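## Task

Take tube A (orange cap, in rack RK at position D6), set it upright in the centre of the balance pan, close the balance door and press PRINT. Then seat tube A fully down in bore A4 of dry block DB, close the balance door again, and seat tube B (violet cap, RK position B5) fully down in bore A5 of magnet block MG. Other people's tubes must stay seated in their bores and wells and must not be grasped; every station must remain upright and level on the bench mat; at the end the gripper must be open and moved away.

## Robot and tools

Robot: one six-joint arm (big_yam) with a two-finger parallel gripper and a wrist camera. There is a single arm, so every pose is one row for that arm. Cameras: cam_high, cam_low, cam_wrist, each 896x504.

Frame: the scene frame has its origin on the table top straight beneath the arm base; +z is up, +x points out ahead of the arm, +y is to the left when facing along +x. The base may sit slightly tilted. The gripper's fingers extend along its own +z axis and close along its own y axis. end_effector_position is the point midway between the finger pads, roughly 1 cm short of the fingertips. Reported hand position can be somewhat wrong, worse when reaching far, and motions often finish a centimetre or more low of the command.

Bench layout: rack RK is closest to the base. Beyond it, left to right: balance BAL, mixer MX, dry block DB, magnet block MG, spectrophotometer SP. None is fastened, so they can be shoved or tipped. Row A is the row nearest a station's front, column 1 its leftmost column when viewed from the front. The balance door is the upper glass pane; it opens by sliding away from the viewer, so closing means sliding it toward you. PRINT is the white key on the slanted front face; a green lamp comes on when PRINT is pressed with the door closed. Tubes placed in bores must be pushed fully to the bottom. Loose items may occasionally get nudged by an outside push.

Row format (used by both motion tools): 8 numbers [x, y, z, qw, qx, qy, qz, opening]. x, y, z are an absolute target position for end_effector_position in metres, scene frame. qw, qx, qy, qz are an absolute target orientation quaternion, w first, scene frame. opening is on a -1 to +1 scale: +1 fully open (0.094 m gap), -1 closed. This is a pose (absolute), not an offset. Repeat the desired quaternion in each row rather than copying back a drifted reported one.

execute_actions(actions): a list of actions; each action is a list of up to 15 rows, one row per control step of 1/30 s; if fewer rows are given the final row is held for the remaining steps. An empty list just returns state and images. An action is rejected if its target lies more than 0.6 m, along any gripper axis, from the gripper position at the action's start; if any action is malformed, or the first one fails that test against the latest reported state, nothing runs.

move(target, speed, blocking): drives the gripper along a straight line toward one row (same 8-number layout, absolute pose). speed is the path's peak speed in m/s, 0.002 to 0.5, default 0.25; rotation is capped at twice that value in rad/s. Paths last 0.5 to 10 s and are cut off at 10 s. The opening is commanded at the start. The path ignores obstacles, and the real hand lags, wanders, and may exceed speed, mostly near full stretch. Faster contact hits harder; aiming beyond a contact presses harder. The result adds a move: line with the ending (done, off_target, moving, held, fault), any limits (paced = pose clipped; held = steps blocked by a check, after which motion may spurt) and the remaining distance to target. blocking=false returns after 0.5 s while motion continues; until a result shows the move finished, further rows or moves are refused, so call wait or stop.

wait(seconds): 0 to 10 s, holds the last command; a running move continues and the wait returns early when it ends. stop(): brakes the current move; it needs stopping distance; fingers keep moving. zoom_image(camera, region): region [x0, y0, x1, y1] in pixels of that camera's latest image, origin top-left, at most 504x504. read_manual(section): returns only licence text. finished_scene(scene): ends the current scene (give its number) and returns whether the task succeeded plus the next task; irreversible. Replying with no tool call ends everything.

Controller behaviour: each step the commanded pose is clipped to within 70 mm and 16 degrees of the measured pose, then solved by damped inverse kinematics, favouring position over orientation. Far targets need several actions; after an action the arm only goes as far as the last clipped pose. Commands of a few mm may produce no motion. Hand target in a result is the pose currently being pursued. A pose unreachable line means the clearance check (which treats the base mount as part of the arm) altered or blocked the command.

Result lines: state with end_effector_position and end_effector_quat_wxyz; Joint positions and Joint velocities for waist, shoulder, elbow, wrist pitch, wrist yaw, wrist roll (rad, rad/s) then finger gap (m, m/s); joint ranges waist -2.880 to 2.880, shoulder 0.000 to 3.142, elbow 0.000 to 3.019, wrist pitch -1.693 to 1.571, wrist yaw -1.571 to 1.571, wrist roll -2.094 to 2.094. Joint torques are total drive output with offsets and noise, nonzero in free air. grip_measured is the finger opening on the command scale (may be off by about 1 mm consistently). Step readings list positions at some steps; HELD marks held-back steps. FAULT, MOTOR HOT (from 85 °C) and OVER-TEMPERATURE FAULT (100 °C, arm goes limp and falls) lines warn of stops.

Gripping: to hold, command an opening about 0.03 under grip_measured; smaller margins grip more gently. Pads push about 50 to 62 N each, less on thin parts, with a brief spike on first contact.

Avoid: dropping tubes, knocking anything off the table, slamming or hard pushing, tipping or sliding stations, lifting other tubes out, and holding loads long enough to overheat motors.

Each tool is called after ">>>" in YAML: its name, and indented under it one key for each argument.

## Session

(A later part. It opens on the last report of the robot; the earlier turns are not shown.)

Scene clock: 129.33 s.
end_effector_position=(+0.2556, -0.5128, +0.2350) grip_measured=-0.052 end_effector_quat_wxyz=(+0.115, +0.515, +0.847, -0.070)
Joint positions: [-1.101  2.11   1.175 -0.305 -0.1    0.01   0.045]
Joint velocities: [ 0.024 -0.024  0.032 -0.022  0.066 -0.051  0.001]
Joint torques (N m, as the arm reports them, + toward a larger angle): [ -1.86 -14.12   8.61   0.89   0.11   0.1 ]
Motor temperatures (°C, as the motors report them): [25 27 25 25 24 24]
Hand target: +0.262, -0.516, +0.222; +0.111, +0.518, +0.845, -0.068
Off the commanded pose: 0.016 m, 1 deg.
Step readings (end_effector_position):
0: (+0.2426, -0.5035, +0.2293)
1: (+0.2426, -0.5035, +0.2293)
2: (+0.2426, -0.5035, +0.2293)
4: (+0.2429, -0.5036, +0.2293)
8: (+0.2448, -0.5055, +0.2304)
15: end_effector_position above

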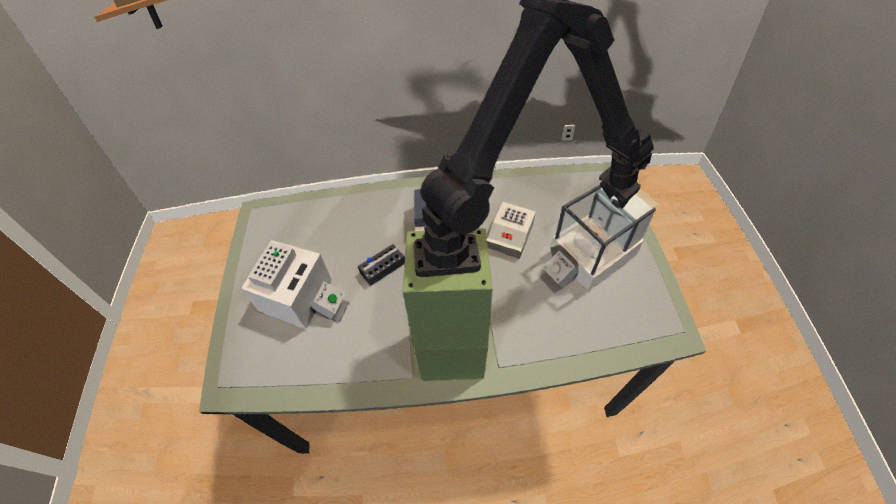

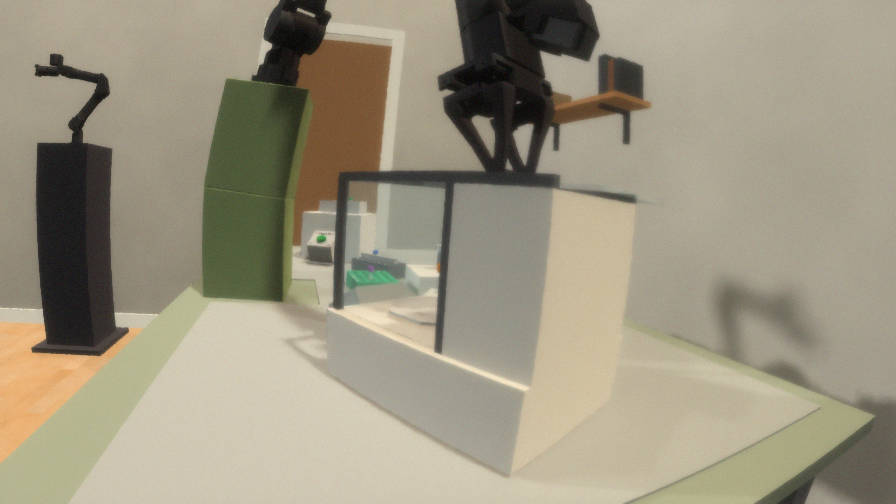

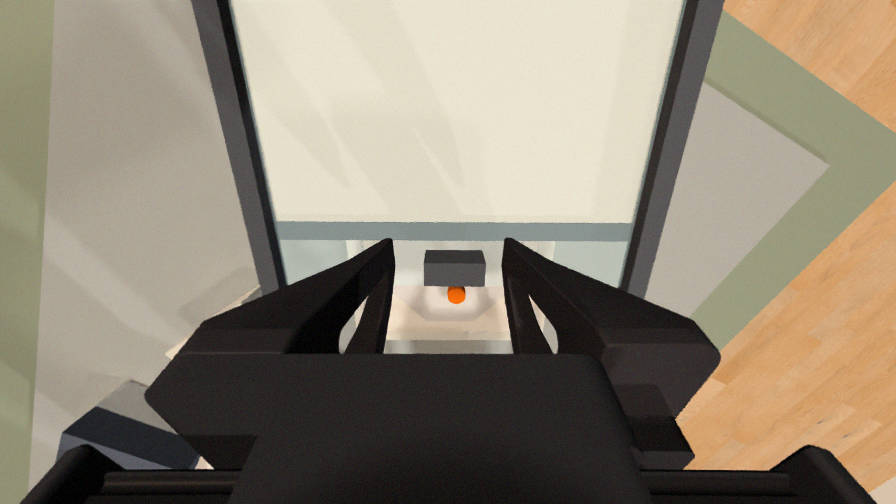

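>>> execute_actions:
  actions:
    - [[0.260,-0.516,0.220,0.1113,0.518,0.8453,-0.0682,-0.05],[0.258,-0.515,0.219,0.1113,0.518,0.8453,-0.0682,-0.05],[0.256,-0.514,0.218,0.1113,0.518,0.8453,-0.0682,-0.05],[0.255,-0.513,0.217,0.1113,0.518,0.8453,-0.0682,-0.05],[0.254,-0.513,0.216,0.1113,0.518,0.8453,-0.0682,-0.05],[0.254,-0.513,0.215,0.1113,0.518,0.8453,-0.0682,-0.05],[0.254,-0.513,0.214,0.1113,0.518,0.8453,-0.0682,-0.05]]

Scene clock: 134.90 s.
end_effector_position=(+0.2566, -0.5146, +0.2320) grip_measured=-0.052 end_effector_quat_wxyz=(+0.118, +0.514, +0.846, -0.073)
Joint positions: [-1.1    2.117  1.176 -0.288 -0.1    0.01   0.045]
Joint velocities: [-0.015 -0.015 -0.002 -0.002 -0.022  0.051  0.001]
Joint torques (N m, as the arm reports them, + toward a larger angle): [ -2.43 -14.81   7.     1.25   0.02   0.02]
Motor temperatures (°C, as the motors report them): [25 27 25 25 24 24]
Hand target: +0.254, -0.513, +0.215; +0.111, +0.518, +0.845, -0.068
Off the commanded pose: 0.018 m, 1 deg.
Step readings (end_effector_position):
0: (+0.2561, -0.5128, +0.2351)
1: (+0.2561, -0.5128, +0.2351)
2: (+0.2561, -0.5128, +0.2351)
4: (+0.2564, -0.5134, +0.2351)
8: (+0.2573, -0.5154, +0.2348)
15: end_effector_position above

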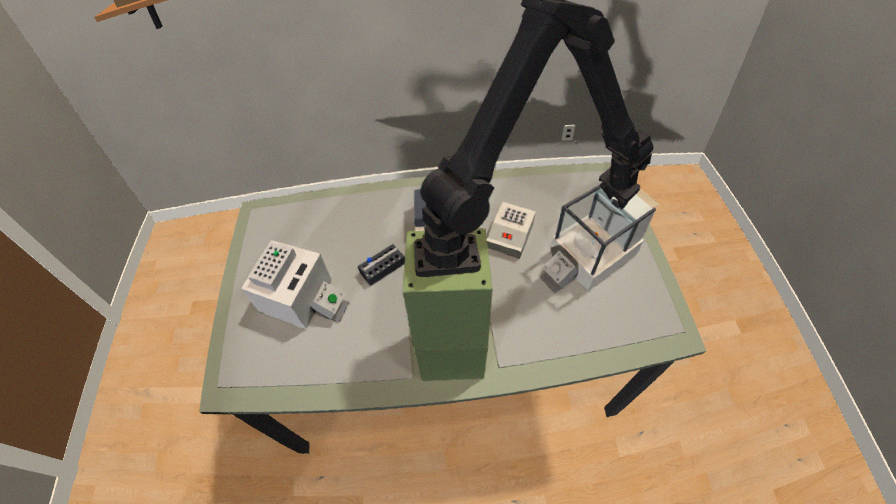

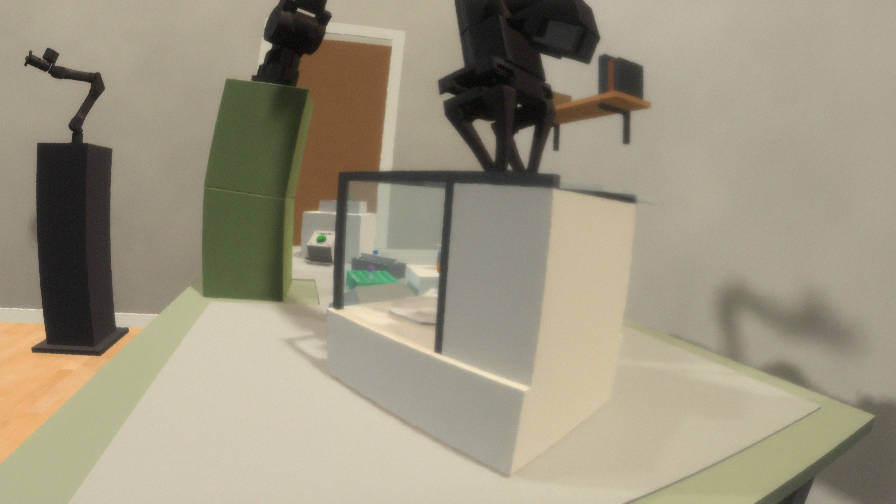

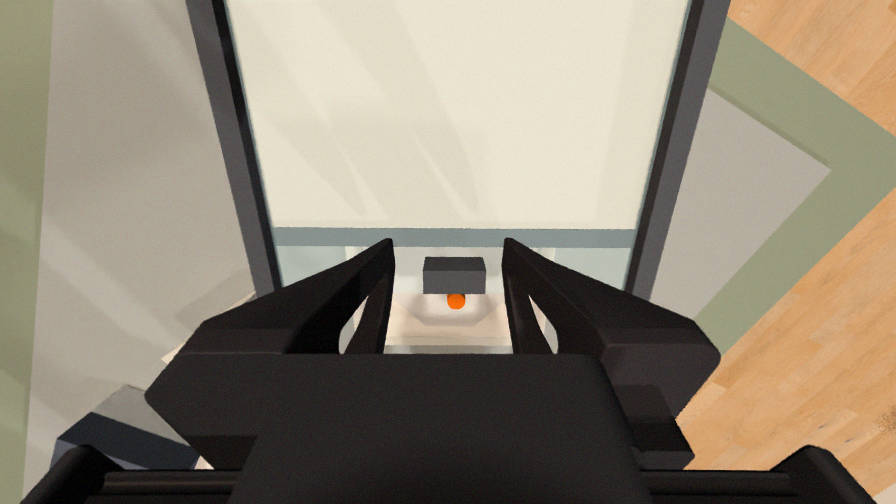

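>>> execute_actions:
  actions:
    - [[0.253,-0.512,0.216,0.1113,0.518,0.8453,-0.0682,-0.05],[0.252,-0.511,0.218,0.1113,0.518,0.8453,-0.0682,-0.1],[0.251,-0.510,0.220,0.1113,0.518,0.8453,-0.0682,-0.15],[0.250,-0.509,0.222,0.1113,0.518,0.8453,-0.0682,-0.2],[0.249,-0.508,0.222,0.1113,0.518,0.8453,-0.0682,-0.2],[0.248,-0.507,0.222,0.1113,0.518,0.8453,-0.0682,-0.2],[0.2475,-0.506,0.222,0.1113,0.518,0.8453,-0.0682,-0.2],[0.247,-0.505,0.222,0.1113,0.518,0.8453,-0.0682,-0.2],[0.2465,-0.504,0.222,0.1113,0.518,0.8453,-0.0682,-0.2]]

Scene clock: 142.03 s.
end_effector_position=(+0.2550, -0.5116, +0.2299) grip_measured=-0.198 end_effector_quat_wxyz=(+0.119, +0.514, +0.846, -0.073)
Joint positions: [-1.1    2.117  1.165 -0.276 -0.1    0.01   0.038]
Joint velocities: [ 0.005 -0.015  0.002 -0.007 -0.037 -0.007  0.001]
Joint torques (N m, as the arm reports them, + toward a larger angle): [ -2.82 -16.34   4.45   1.05  -0.05  -0.04]
Motor temperatures (°C, as the motors report them): [25 27 25 25 24 24]
Hand target: +0.247, -0.504, +0.222; +0.111, +0.518, +0.845, -0.068
Off the commanded pose: 0.014 m, 1 deg.
Step readings (end_effector_position):
0: (+0.2565, -0.5145, +0.2318)
1: (+0.2565, -0.5145, +0.2318)
2: (+0.2565, -0.5145, +0.2318)
4: (+0.2565, -0.5145, +0.2318)
8: (+0.2551, -0.5118, +0.2302)
15: end_effector_position above

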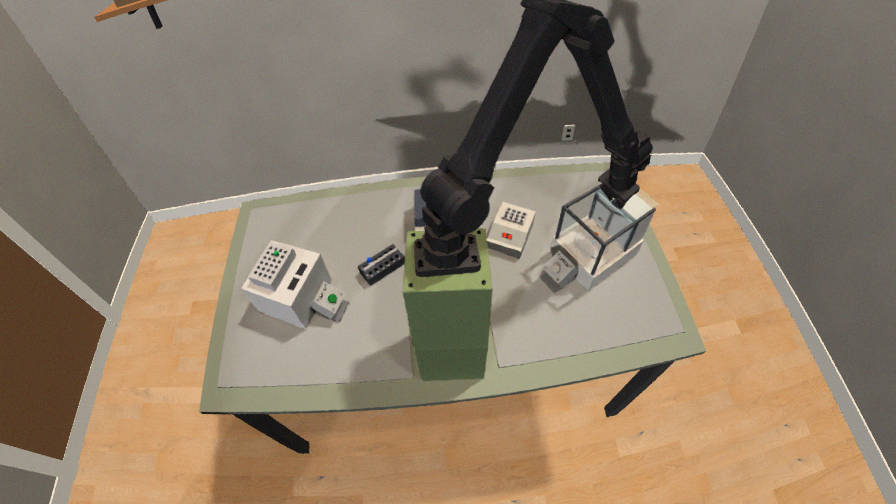

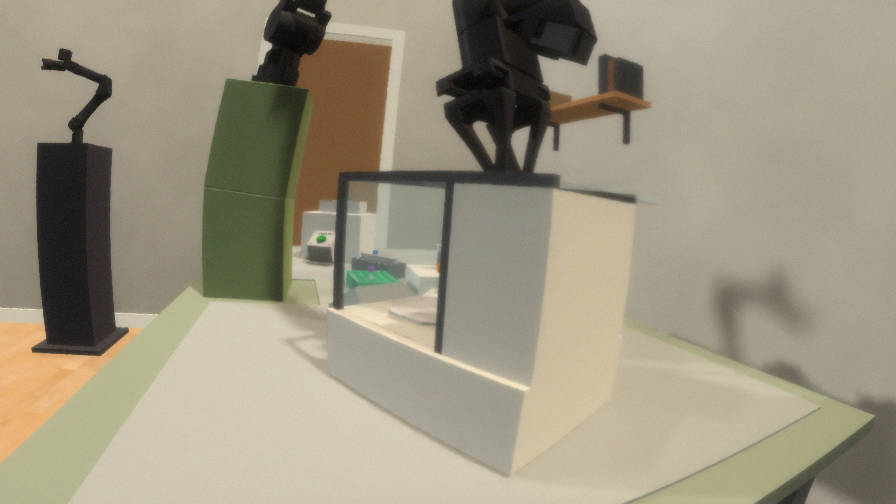

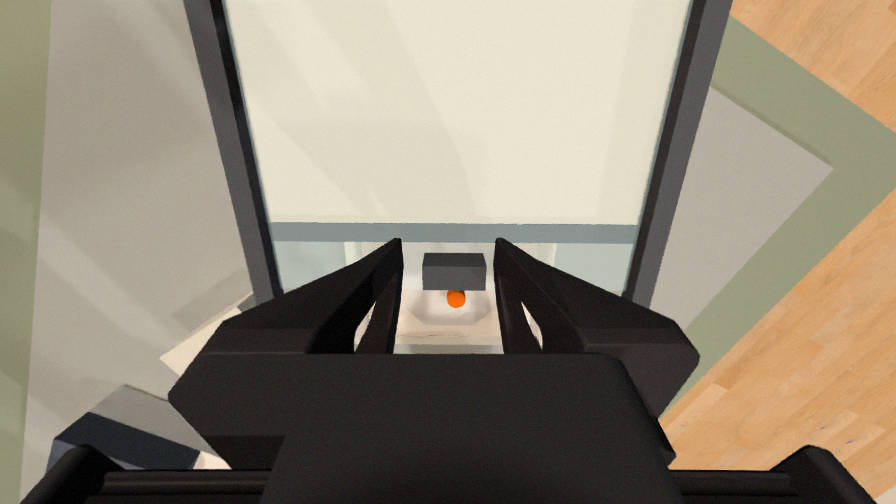

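>>> execute_actions:
  actions:
    - [[0.248,-0.510,0.232,0.1113,0.518,0.8453,-0.0682,-0.3],[0.248,-0.510,0.232,0.1113,0.518,0.8453,-0.0682,-0.38],[0.248,-0.510,0.232,0.1113,0.518,0.8453,-0.0682,-0.42],[0.248,-0.510,0.232,0.1113,0.518,0.8453,-0.0682,-0.45],[0.248,-0.510,0.232,0.1113,0.518,0.8453,-0.0682,-0.48],[0.248,-0.510,0.232,0.1113,0.518,0.8453,-0.0682,-0.51],[0.248,-0.510,0.232,0.1113,0.518,0.8453,-0.0682,-0.535]]

>>> move:
  target: [0.1917,-0.392,0.236,0.1113,0.518,0.8453,-0.0682,-0.535]
  speed: 0.06

Scene clock: 149.73 s.
end_effector_position=(+0.2522, -0.5113, +0.2302) grip_measured=-0.510 end_effector_quat_wxyz=(+0.116, +0.516, +0.846, -0.071)
Joint positions: [-1.105  2.116  1.165 -0.284 -0.101  0.01   0.023]
Joint velocities: [-0.015 -0.005 -0.007 -0.022  0.051 -0.037 -0.   ]
Joint torques (N m, as the arm reports them, + toward a larger angle): [ -2.76 -17.27   5.87   0.1   -0.04  -0.08]
Motor temperatures (°C, as the motors report them): [25 27 24 25 24 24]
Hand target: +0.248, -0.510, +0.232; +0.111, +0.518, +0.845, -0.068
Off the commanded pose: 0.005 m, 1 deg.
Step readings (end_effector_position):
0: (+0.2550, -0.5116, +0.2299)
1: (+0.2552, -0.5113, +0.2302)
2: (+0.2550, -0.5108, +0.2302)
4: (+0.2536, -0.5110, +0.2301)
8: (+0.2522, -0.5113, +0.2302)
15: end_effector_position above

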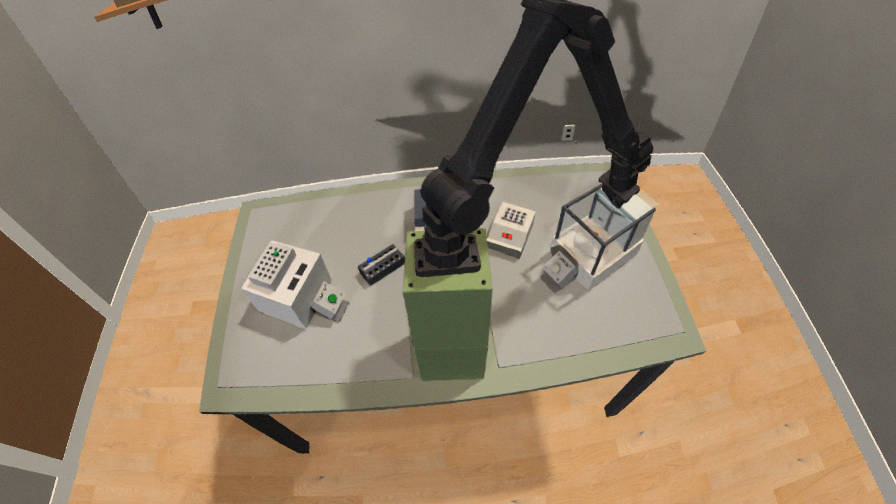

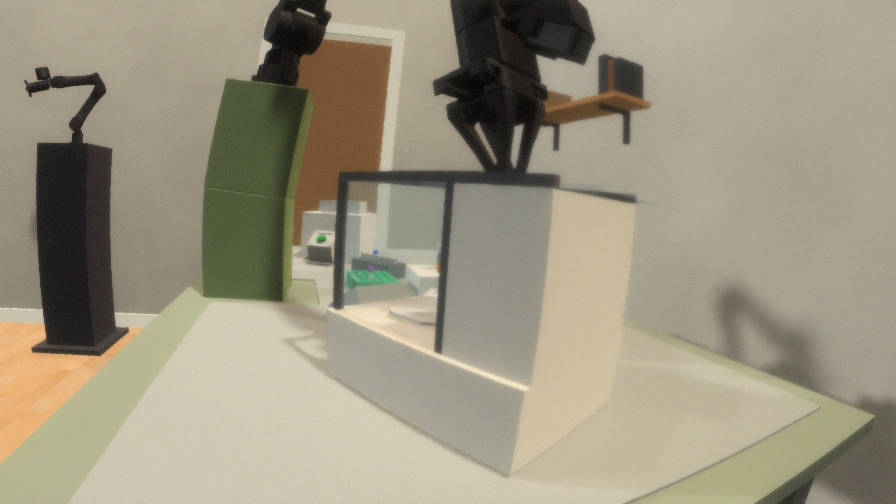

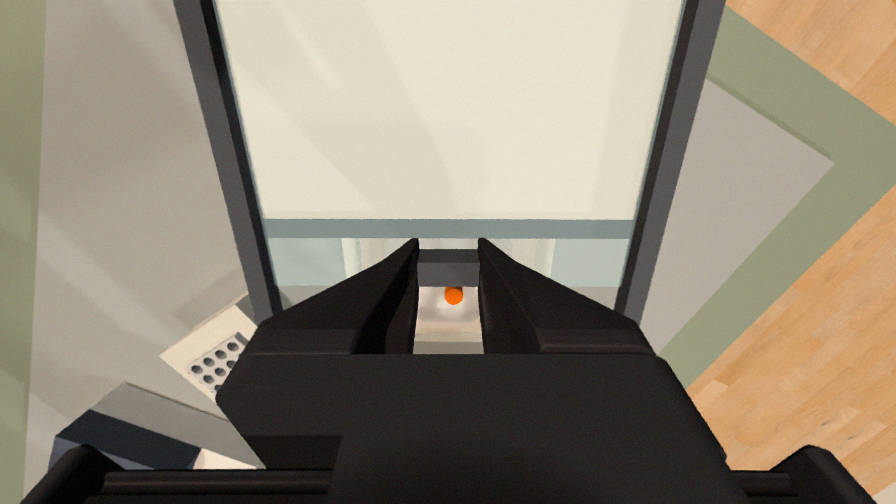

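Scene clock: 152.20 s.
end_effector_position=(+0.1983, -0.4028, +0.2275) grip_measured=-0.510 end_effector_quat_wxyz=(+0.116, +0.516, +0.845, -0.072)
Joint positions: [-1.105  1.976  0.791 -0.049 -0.1    0.01   0.023]
Joint velocities: [-0.005 -0.005 -0.002  0.017 -0.066 -0.007  0.001]
Joint torques (N m, as the arm reports them, + toward a larger angle): [ -2.28 -15.58   1.33   0.16  -0.08  -0.06]
Motor temperatures (°C, as the motors report them): [25 27 24 25 24 24]
Hand target: +0.192, -0.392, +0.234; +0.112, +0.518, +0.845, -0.068
Off the commanded pose: 0.015 m, 1 deg.
move: off_target

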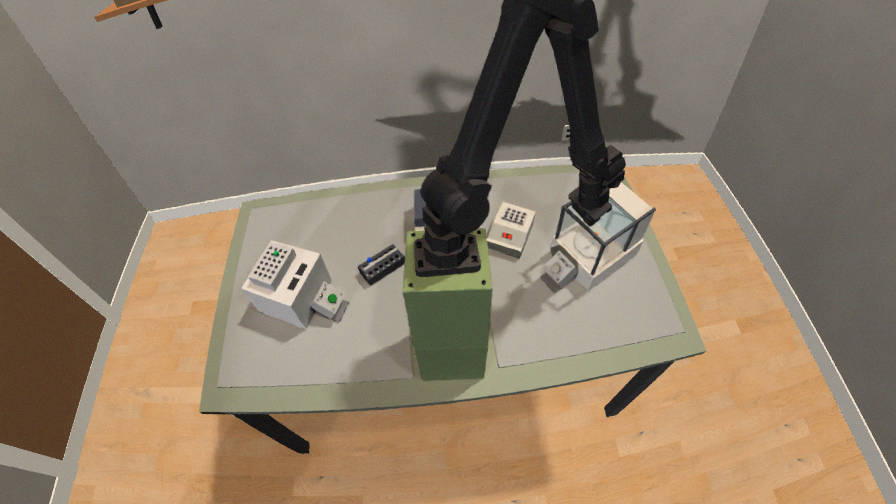

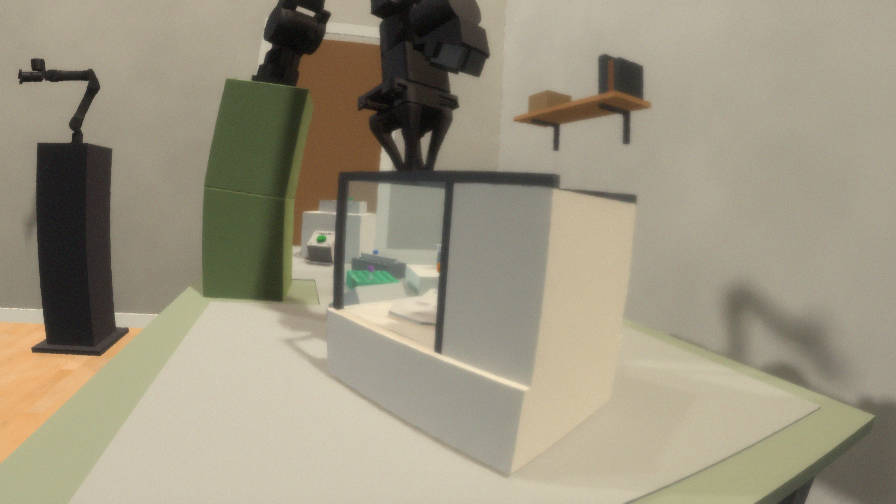

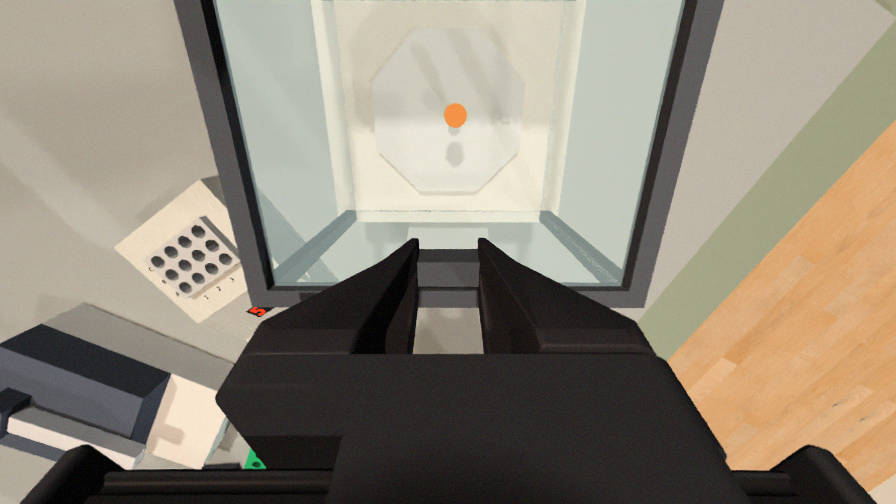

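>>> execute_actions:
  actions:
    - [[0.197,-0.400,0.232,0.1113,0.518,0.8453,-0.0682,-0.535],[0.197,-0.400,0.232,0.1113,0.518,0.8453,-0.0682,-0.3],[0.197,-0.400,0.232,0.1113,0.518,0.8453,-0.0682,-0.3],[0.197,-0.400,0.232,0.1113,0.518,0.8453,-0.0682,-0.3],[0.197,-0.400,0.236,0.1113,0.518,0.8453,-0.0682,-0.3],[0.197,-0.400,0.24,0.1113,0.518,0.8453,-0.0682,-0.3],[0.197,-0.400,0.245,0.1113,0.518,0.8453,-0.0682,-0.3],[0.197,-0.400,0.25,0.1113,0.518,0.8453,-0.0682,-0.3],[0.197,-0.400,0.255,0.1113,0.518,0.8453,-0.0682,-0.3],[0.197,-0.400,0.26,0.1113,0.518,0.8453,-0.0682,-0.3],[0.197,-0.400,0.265,0.1113,0.518,0.8453,-0.0682,-0.3],[0.197,-0.400,0.27,0.1113,0.518,0.8453,-0.0682,-0.3]]

>>> move:
  target: [0.156,-0.318,0.265,0.2564,0.4983,0.8131,-0.1571,-1]
  speed: 0.2

>>> move:
  target: [0.156,-0.318,0.11,0.2564,0.4983,0.8131,-0.1571,-1]
  speed: 0.2

Scene clock: 166.93 s.
end_effector_position=(+0.2003, -0.3988, +0.2624) grip_measured=-0.302 end_effector_quat_wxyz=(+0.110, +0.517, +0.846, -0.068)
Joint positions: [-1.105  1.871  0.782 -0.16  -0.1    0.01   0.033]
Joint velocities: [ 0.005 -0.347  0.002 -0.066  0.051 -0.007  0.002]
Joint torques (N m, as the arm reports them, + toward a larger angle): [ -2.67 -13.11   4.49   0.31  -0.14  -0.12]
Motor temperatures (°C, as the motors report them): [25 28 24 25 24 24]
Hand target: +0.197, -0.400, +0.270; +0.111, +0.518, +0.845, -0.068
Off the commanded pose: 0.008 m, 0 deg.
Step readings (end_effector_position):
0: (+0.1983, -0.4028, +0.2275)
1: (+0.1985, -0.4030, +0.2276)
2: (+0.1983, -0.4028, +0.2275)
4: (+0.1976, -0.4013, +0.2274)
8: (+0.1959, -0.3971, +0.2303)
15: end_effector_position above

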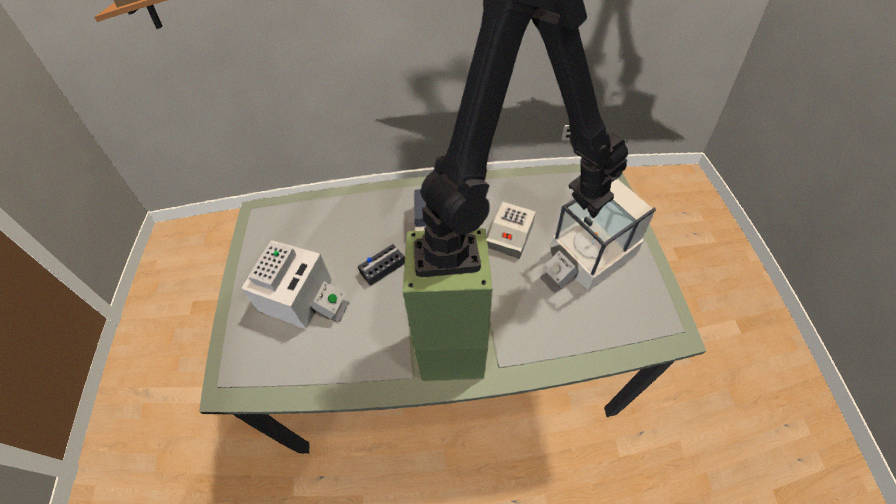

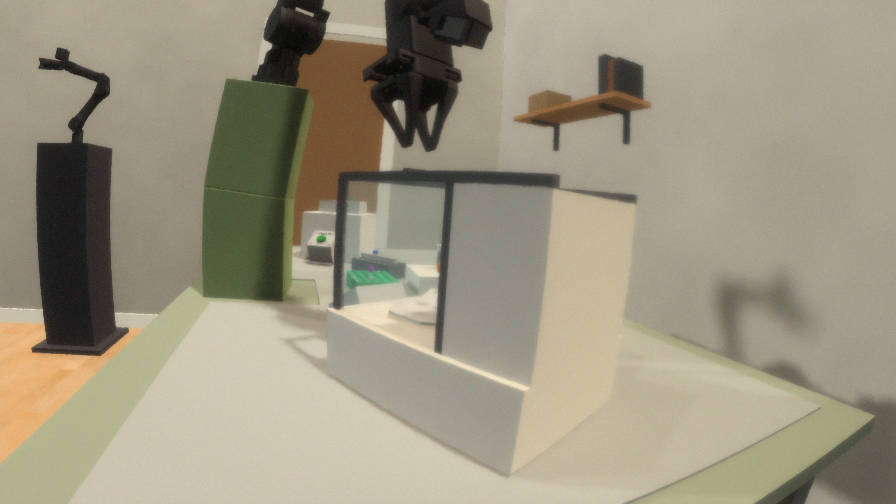

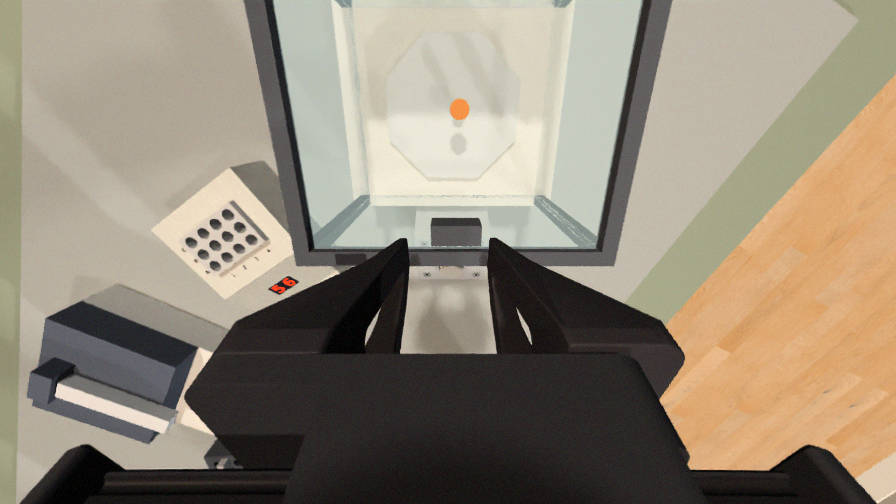

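Scene clock: 168.23 s.
end_effector_position=(+0.1620, -0.3200, +0.2705) grip_measured=-0.986 end_effector_quat_wxyz=(+0.261, +0.486, +0.819, -0.160)
Joint positions: [-1.105  1.852  0.327  0.64  -0.097  0.021  0.001]
Joint velocities: [-0.005 -0.005 -0.007  0.022  0.051  0.037  0.001]
Joint torques (N m, as the arm reports them, + toward a larger angle): [-2.22 -7.11  1.04  2.07  0.12  0.1 ]
Motor temperatures (°C, as the motors report them): [25 27 24 25 24 24]
Hand target: +0.156, -0.318, +0.264; +0.255, +0.498, +0.814, -0.158
Off the commanded pose: 0.008 m, 2 deg.
move: done

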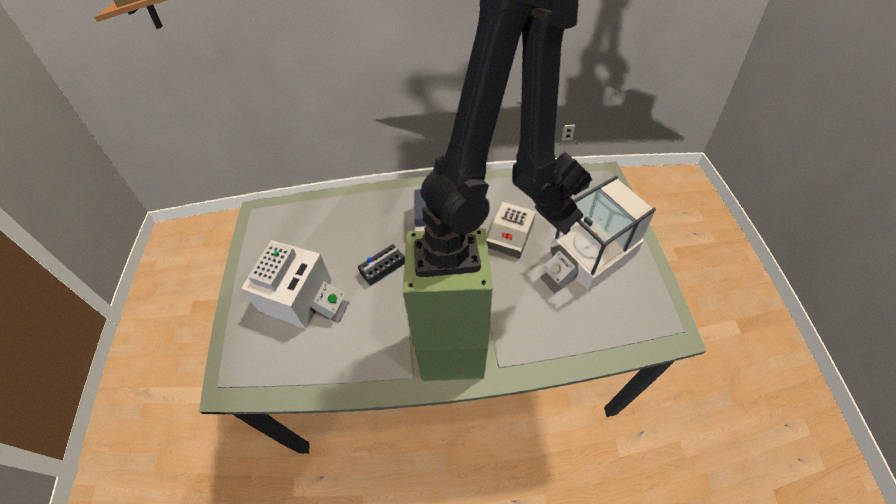

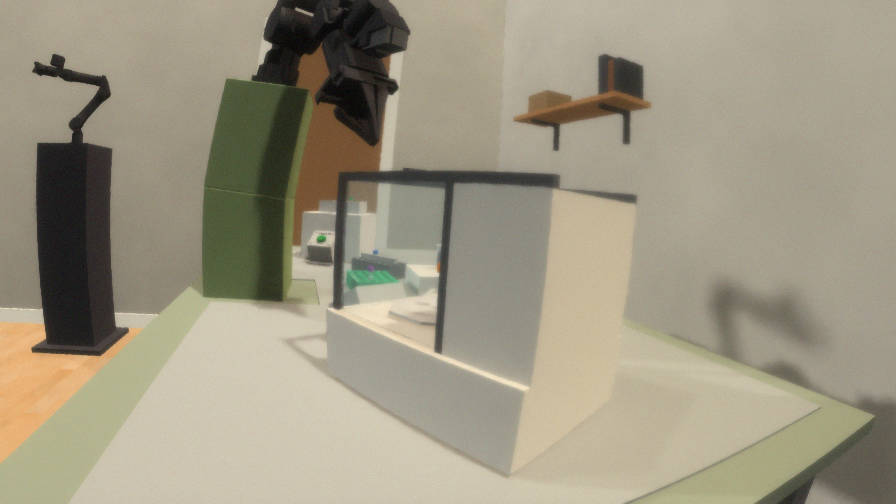

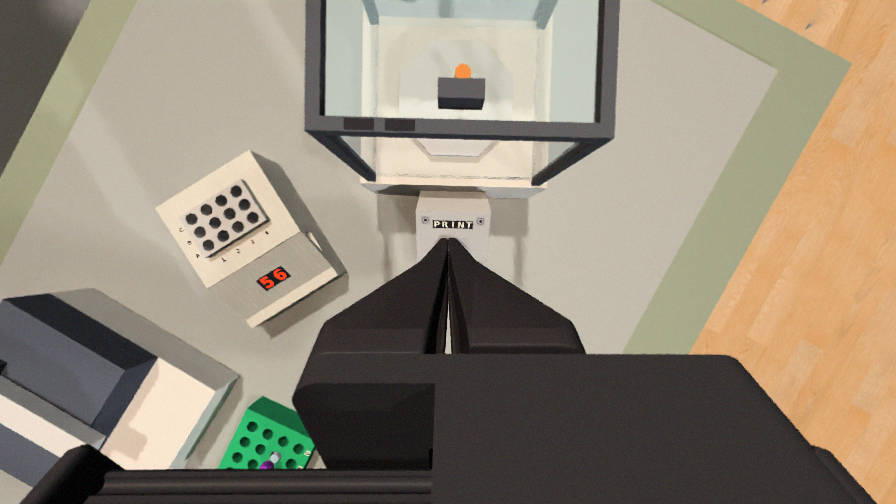

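Scene clock: 169.53 s.
end_effector_position=(+0.1537, -0.3203, +0.1127) grip_measured=-0.986 end_effector_quat_wxyz=(+0.253, +0.496, +0.815, -0.158)
Joint positions: [-1.068  2.541  0.557  1.085 -0.065  0.067  0.001]
Joint velocities: [-0.005 -0.015  0.007  0.017 -0.007  0.051 -0.   ]
Joint torques (N m, as the arm reports them, + toward a larger angle): [ -1.04 -10.2   -2.49   1.99   0.14   0.08]
Motor temperatures (°C, as the motors report them): [25 27 24 25 24 24]
Hand target: +0.156, -0.319, +0.109; +0.256, +0.499, +0.813, -0.157
Off the commanded pose: 0.004 m, 0 deg.
move: done

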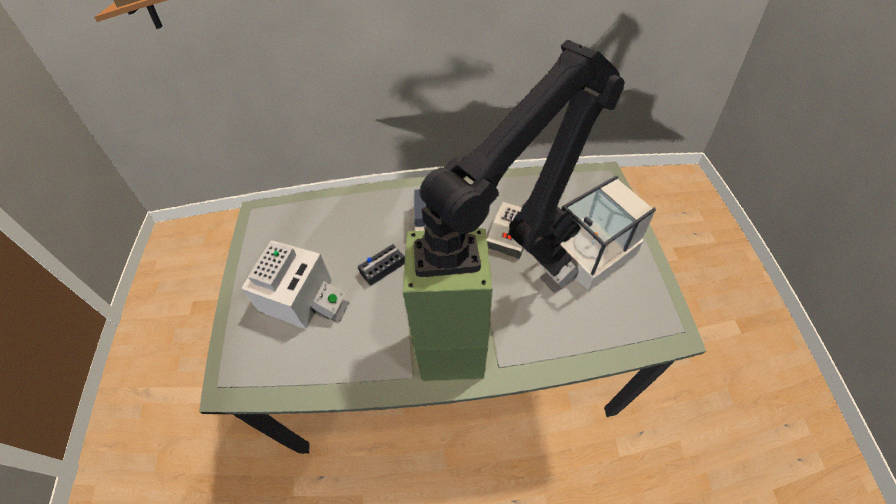

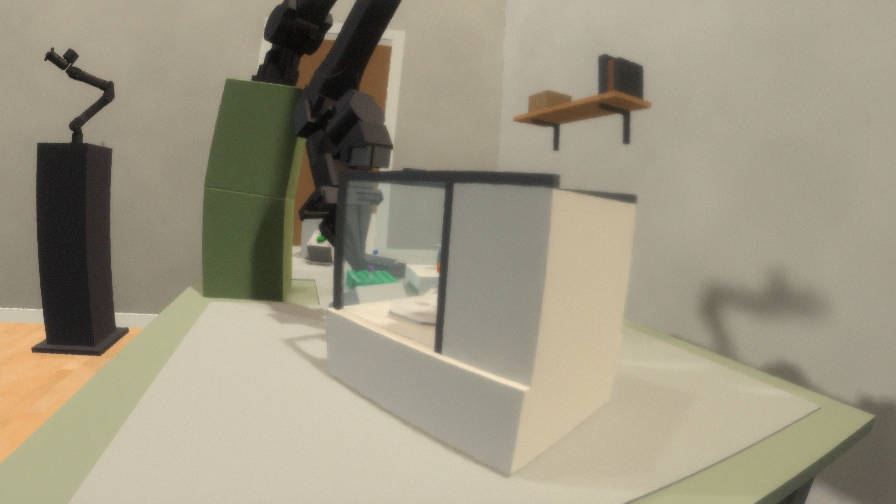

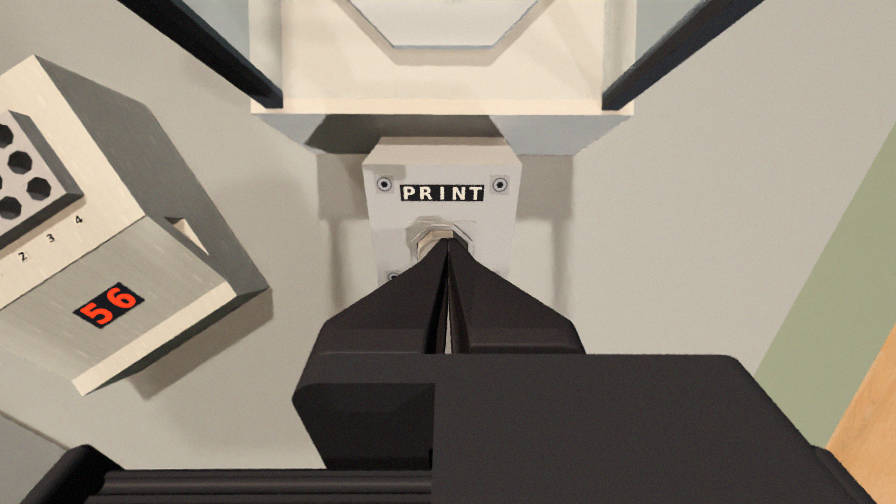

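>>> move:
  target: [0.1567,-0.312,0.066,0.2564,0.4983,0.8131,-0.1571,-1]
  speed: 0.03

>>> zoom_image:
  camera: "cam_high"
  region: [520,170,680,300]

Scene clock: 176.90 s.
end_effector_position=(+0.1575, -0.3243, +0.0856) grip_measured=-0.986 end_effector_quat_wxyz=(+0.268, +0.495, +0.809, -0.170)
Joint positions: [-1.046  2.652  0.622  1.17  -0.041  0.089  0.001]
Joint velocities: [-0.005  0.005  0.012  0.007 -0.037  0.007  0.001]
Joint torques (N m, as the arm reports them, + toward a larger angle): [-0.58 -7.93 -1.39  1.13 -0.03  0.09]
Motor temperatures (°C, as the motors report them): [25 27 24 25 24 24]
Hand target: +0.156, -0.312, +0.067; +0.256, +0.498, +0.813, -0.157
Off the commanded pose: 0.023 m, 2 deg.
move: off_target

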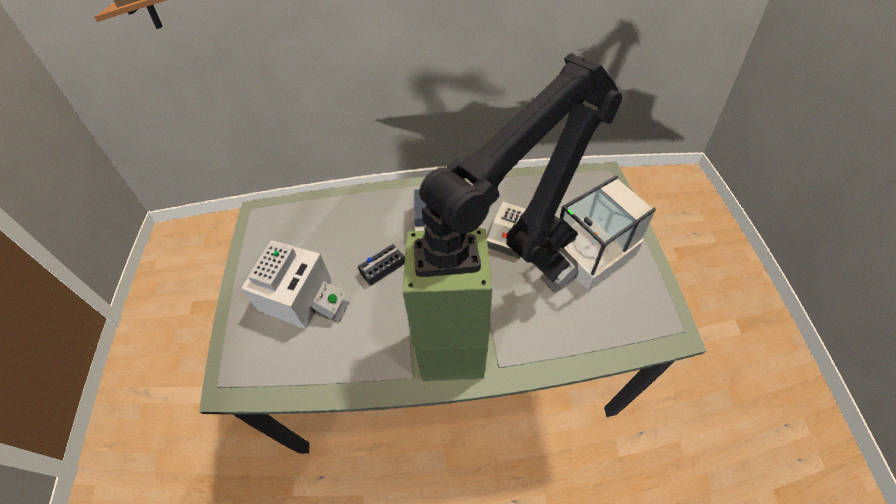

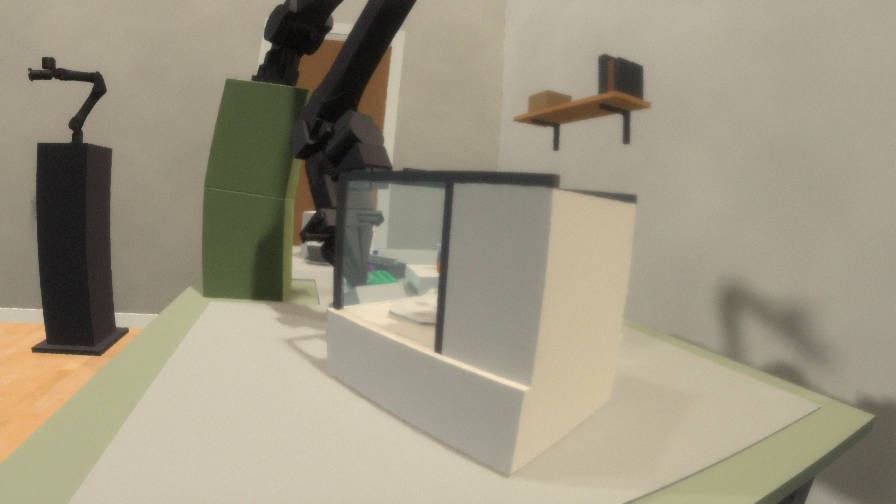

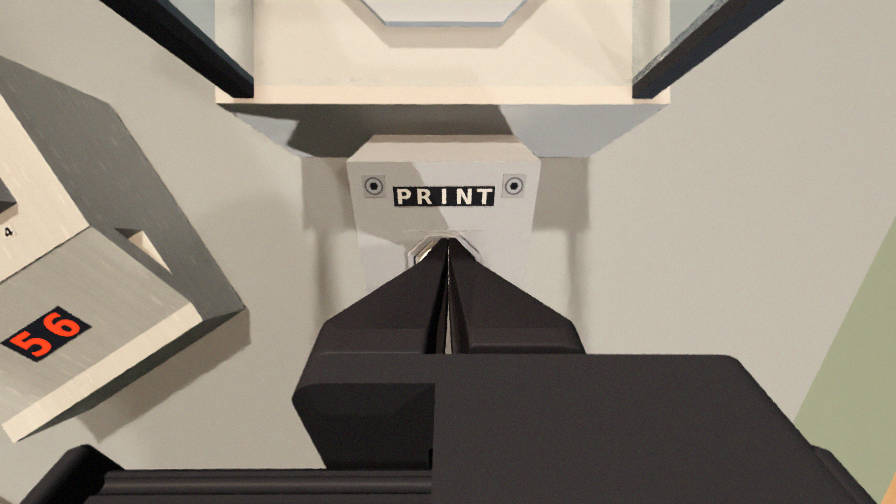

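Region (520, 170, 680, 300) of cam_high's 896x504 image, scaled by 3.150, with more detail than that image has; it fills the top 410 rows of this view, and the rest is white.

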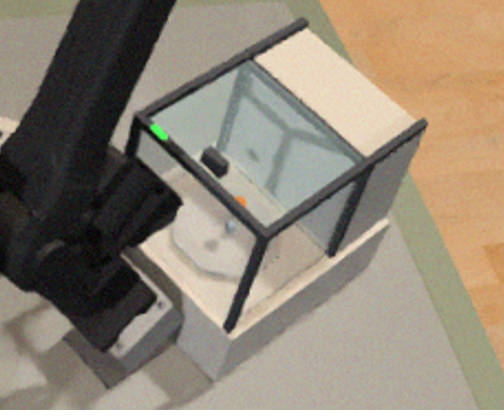

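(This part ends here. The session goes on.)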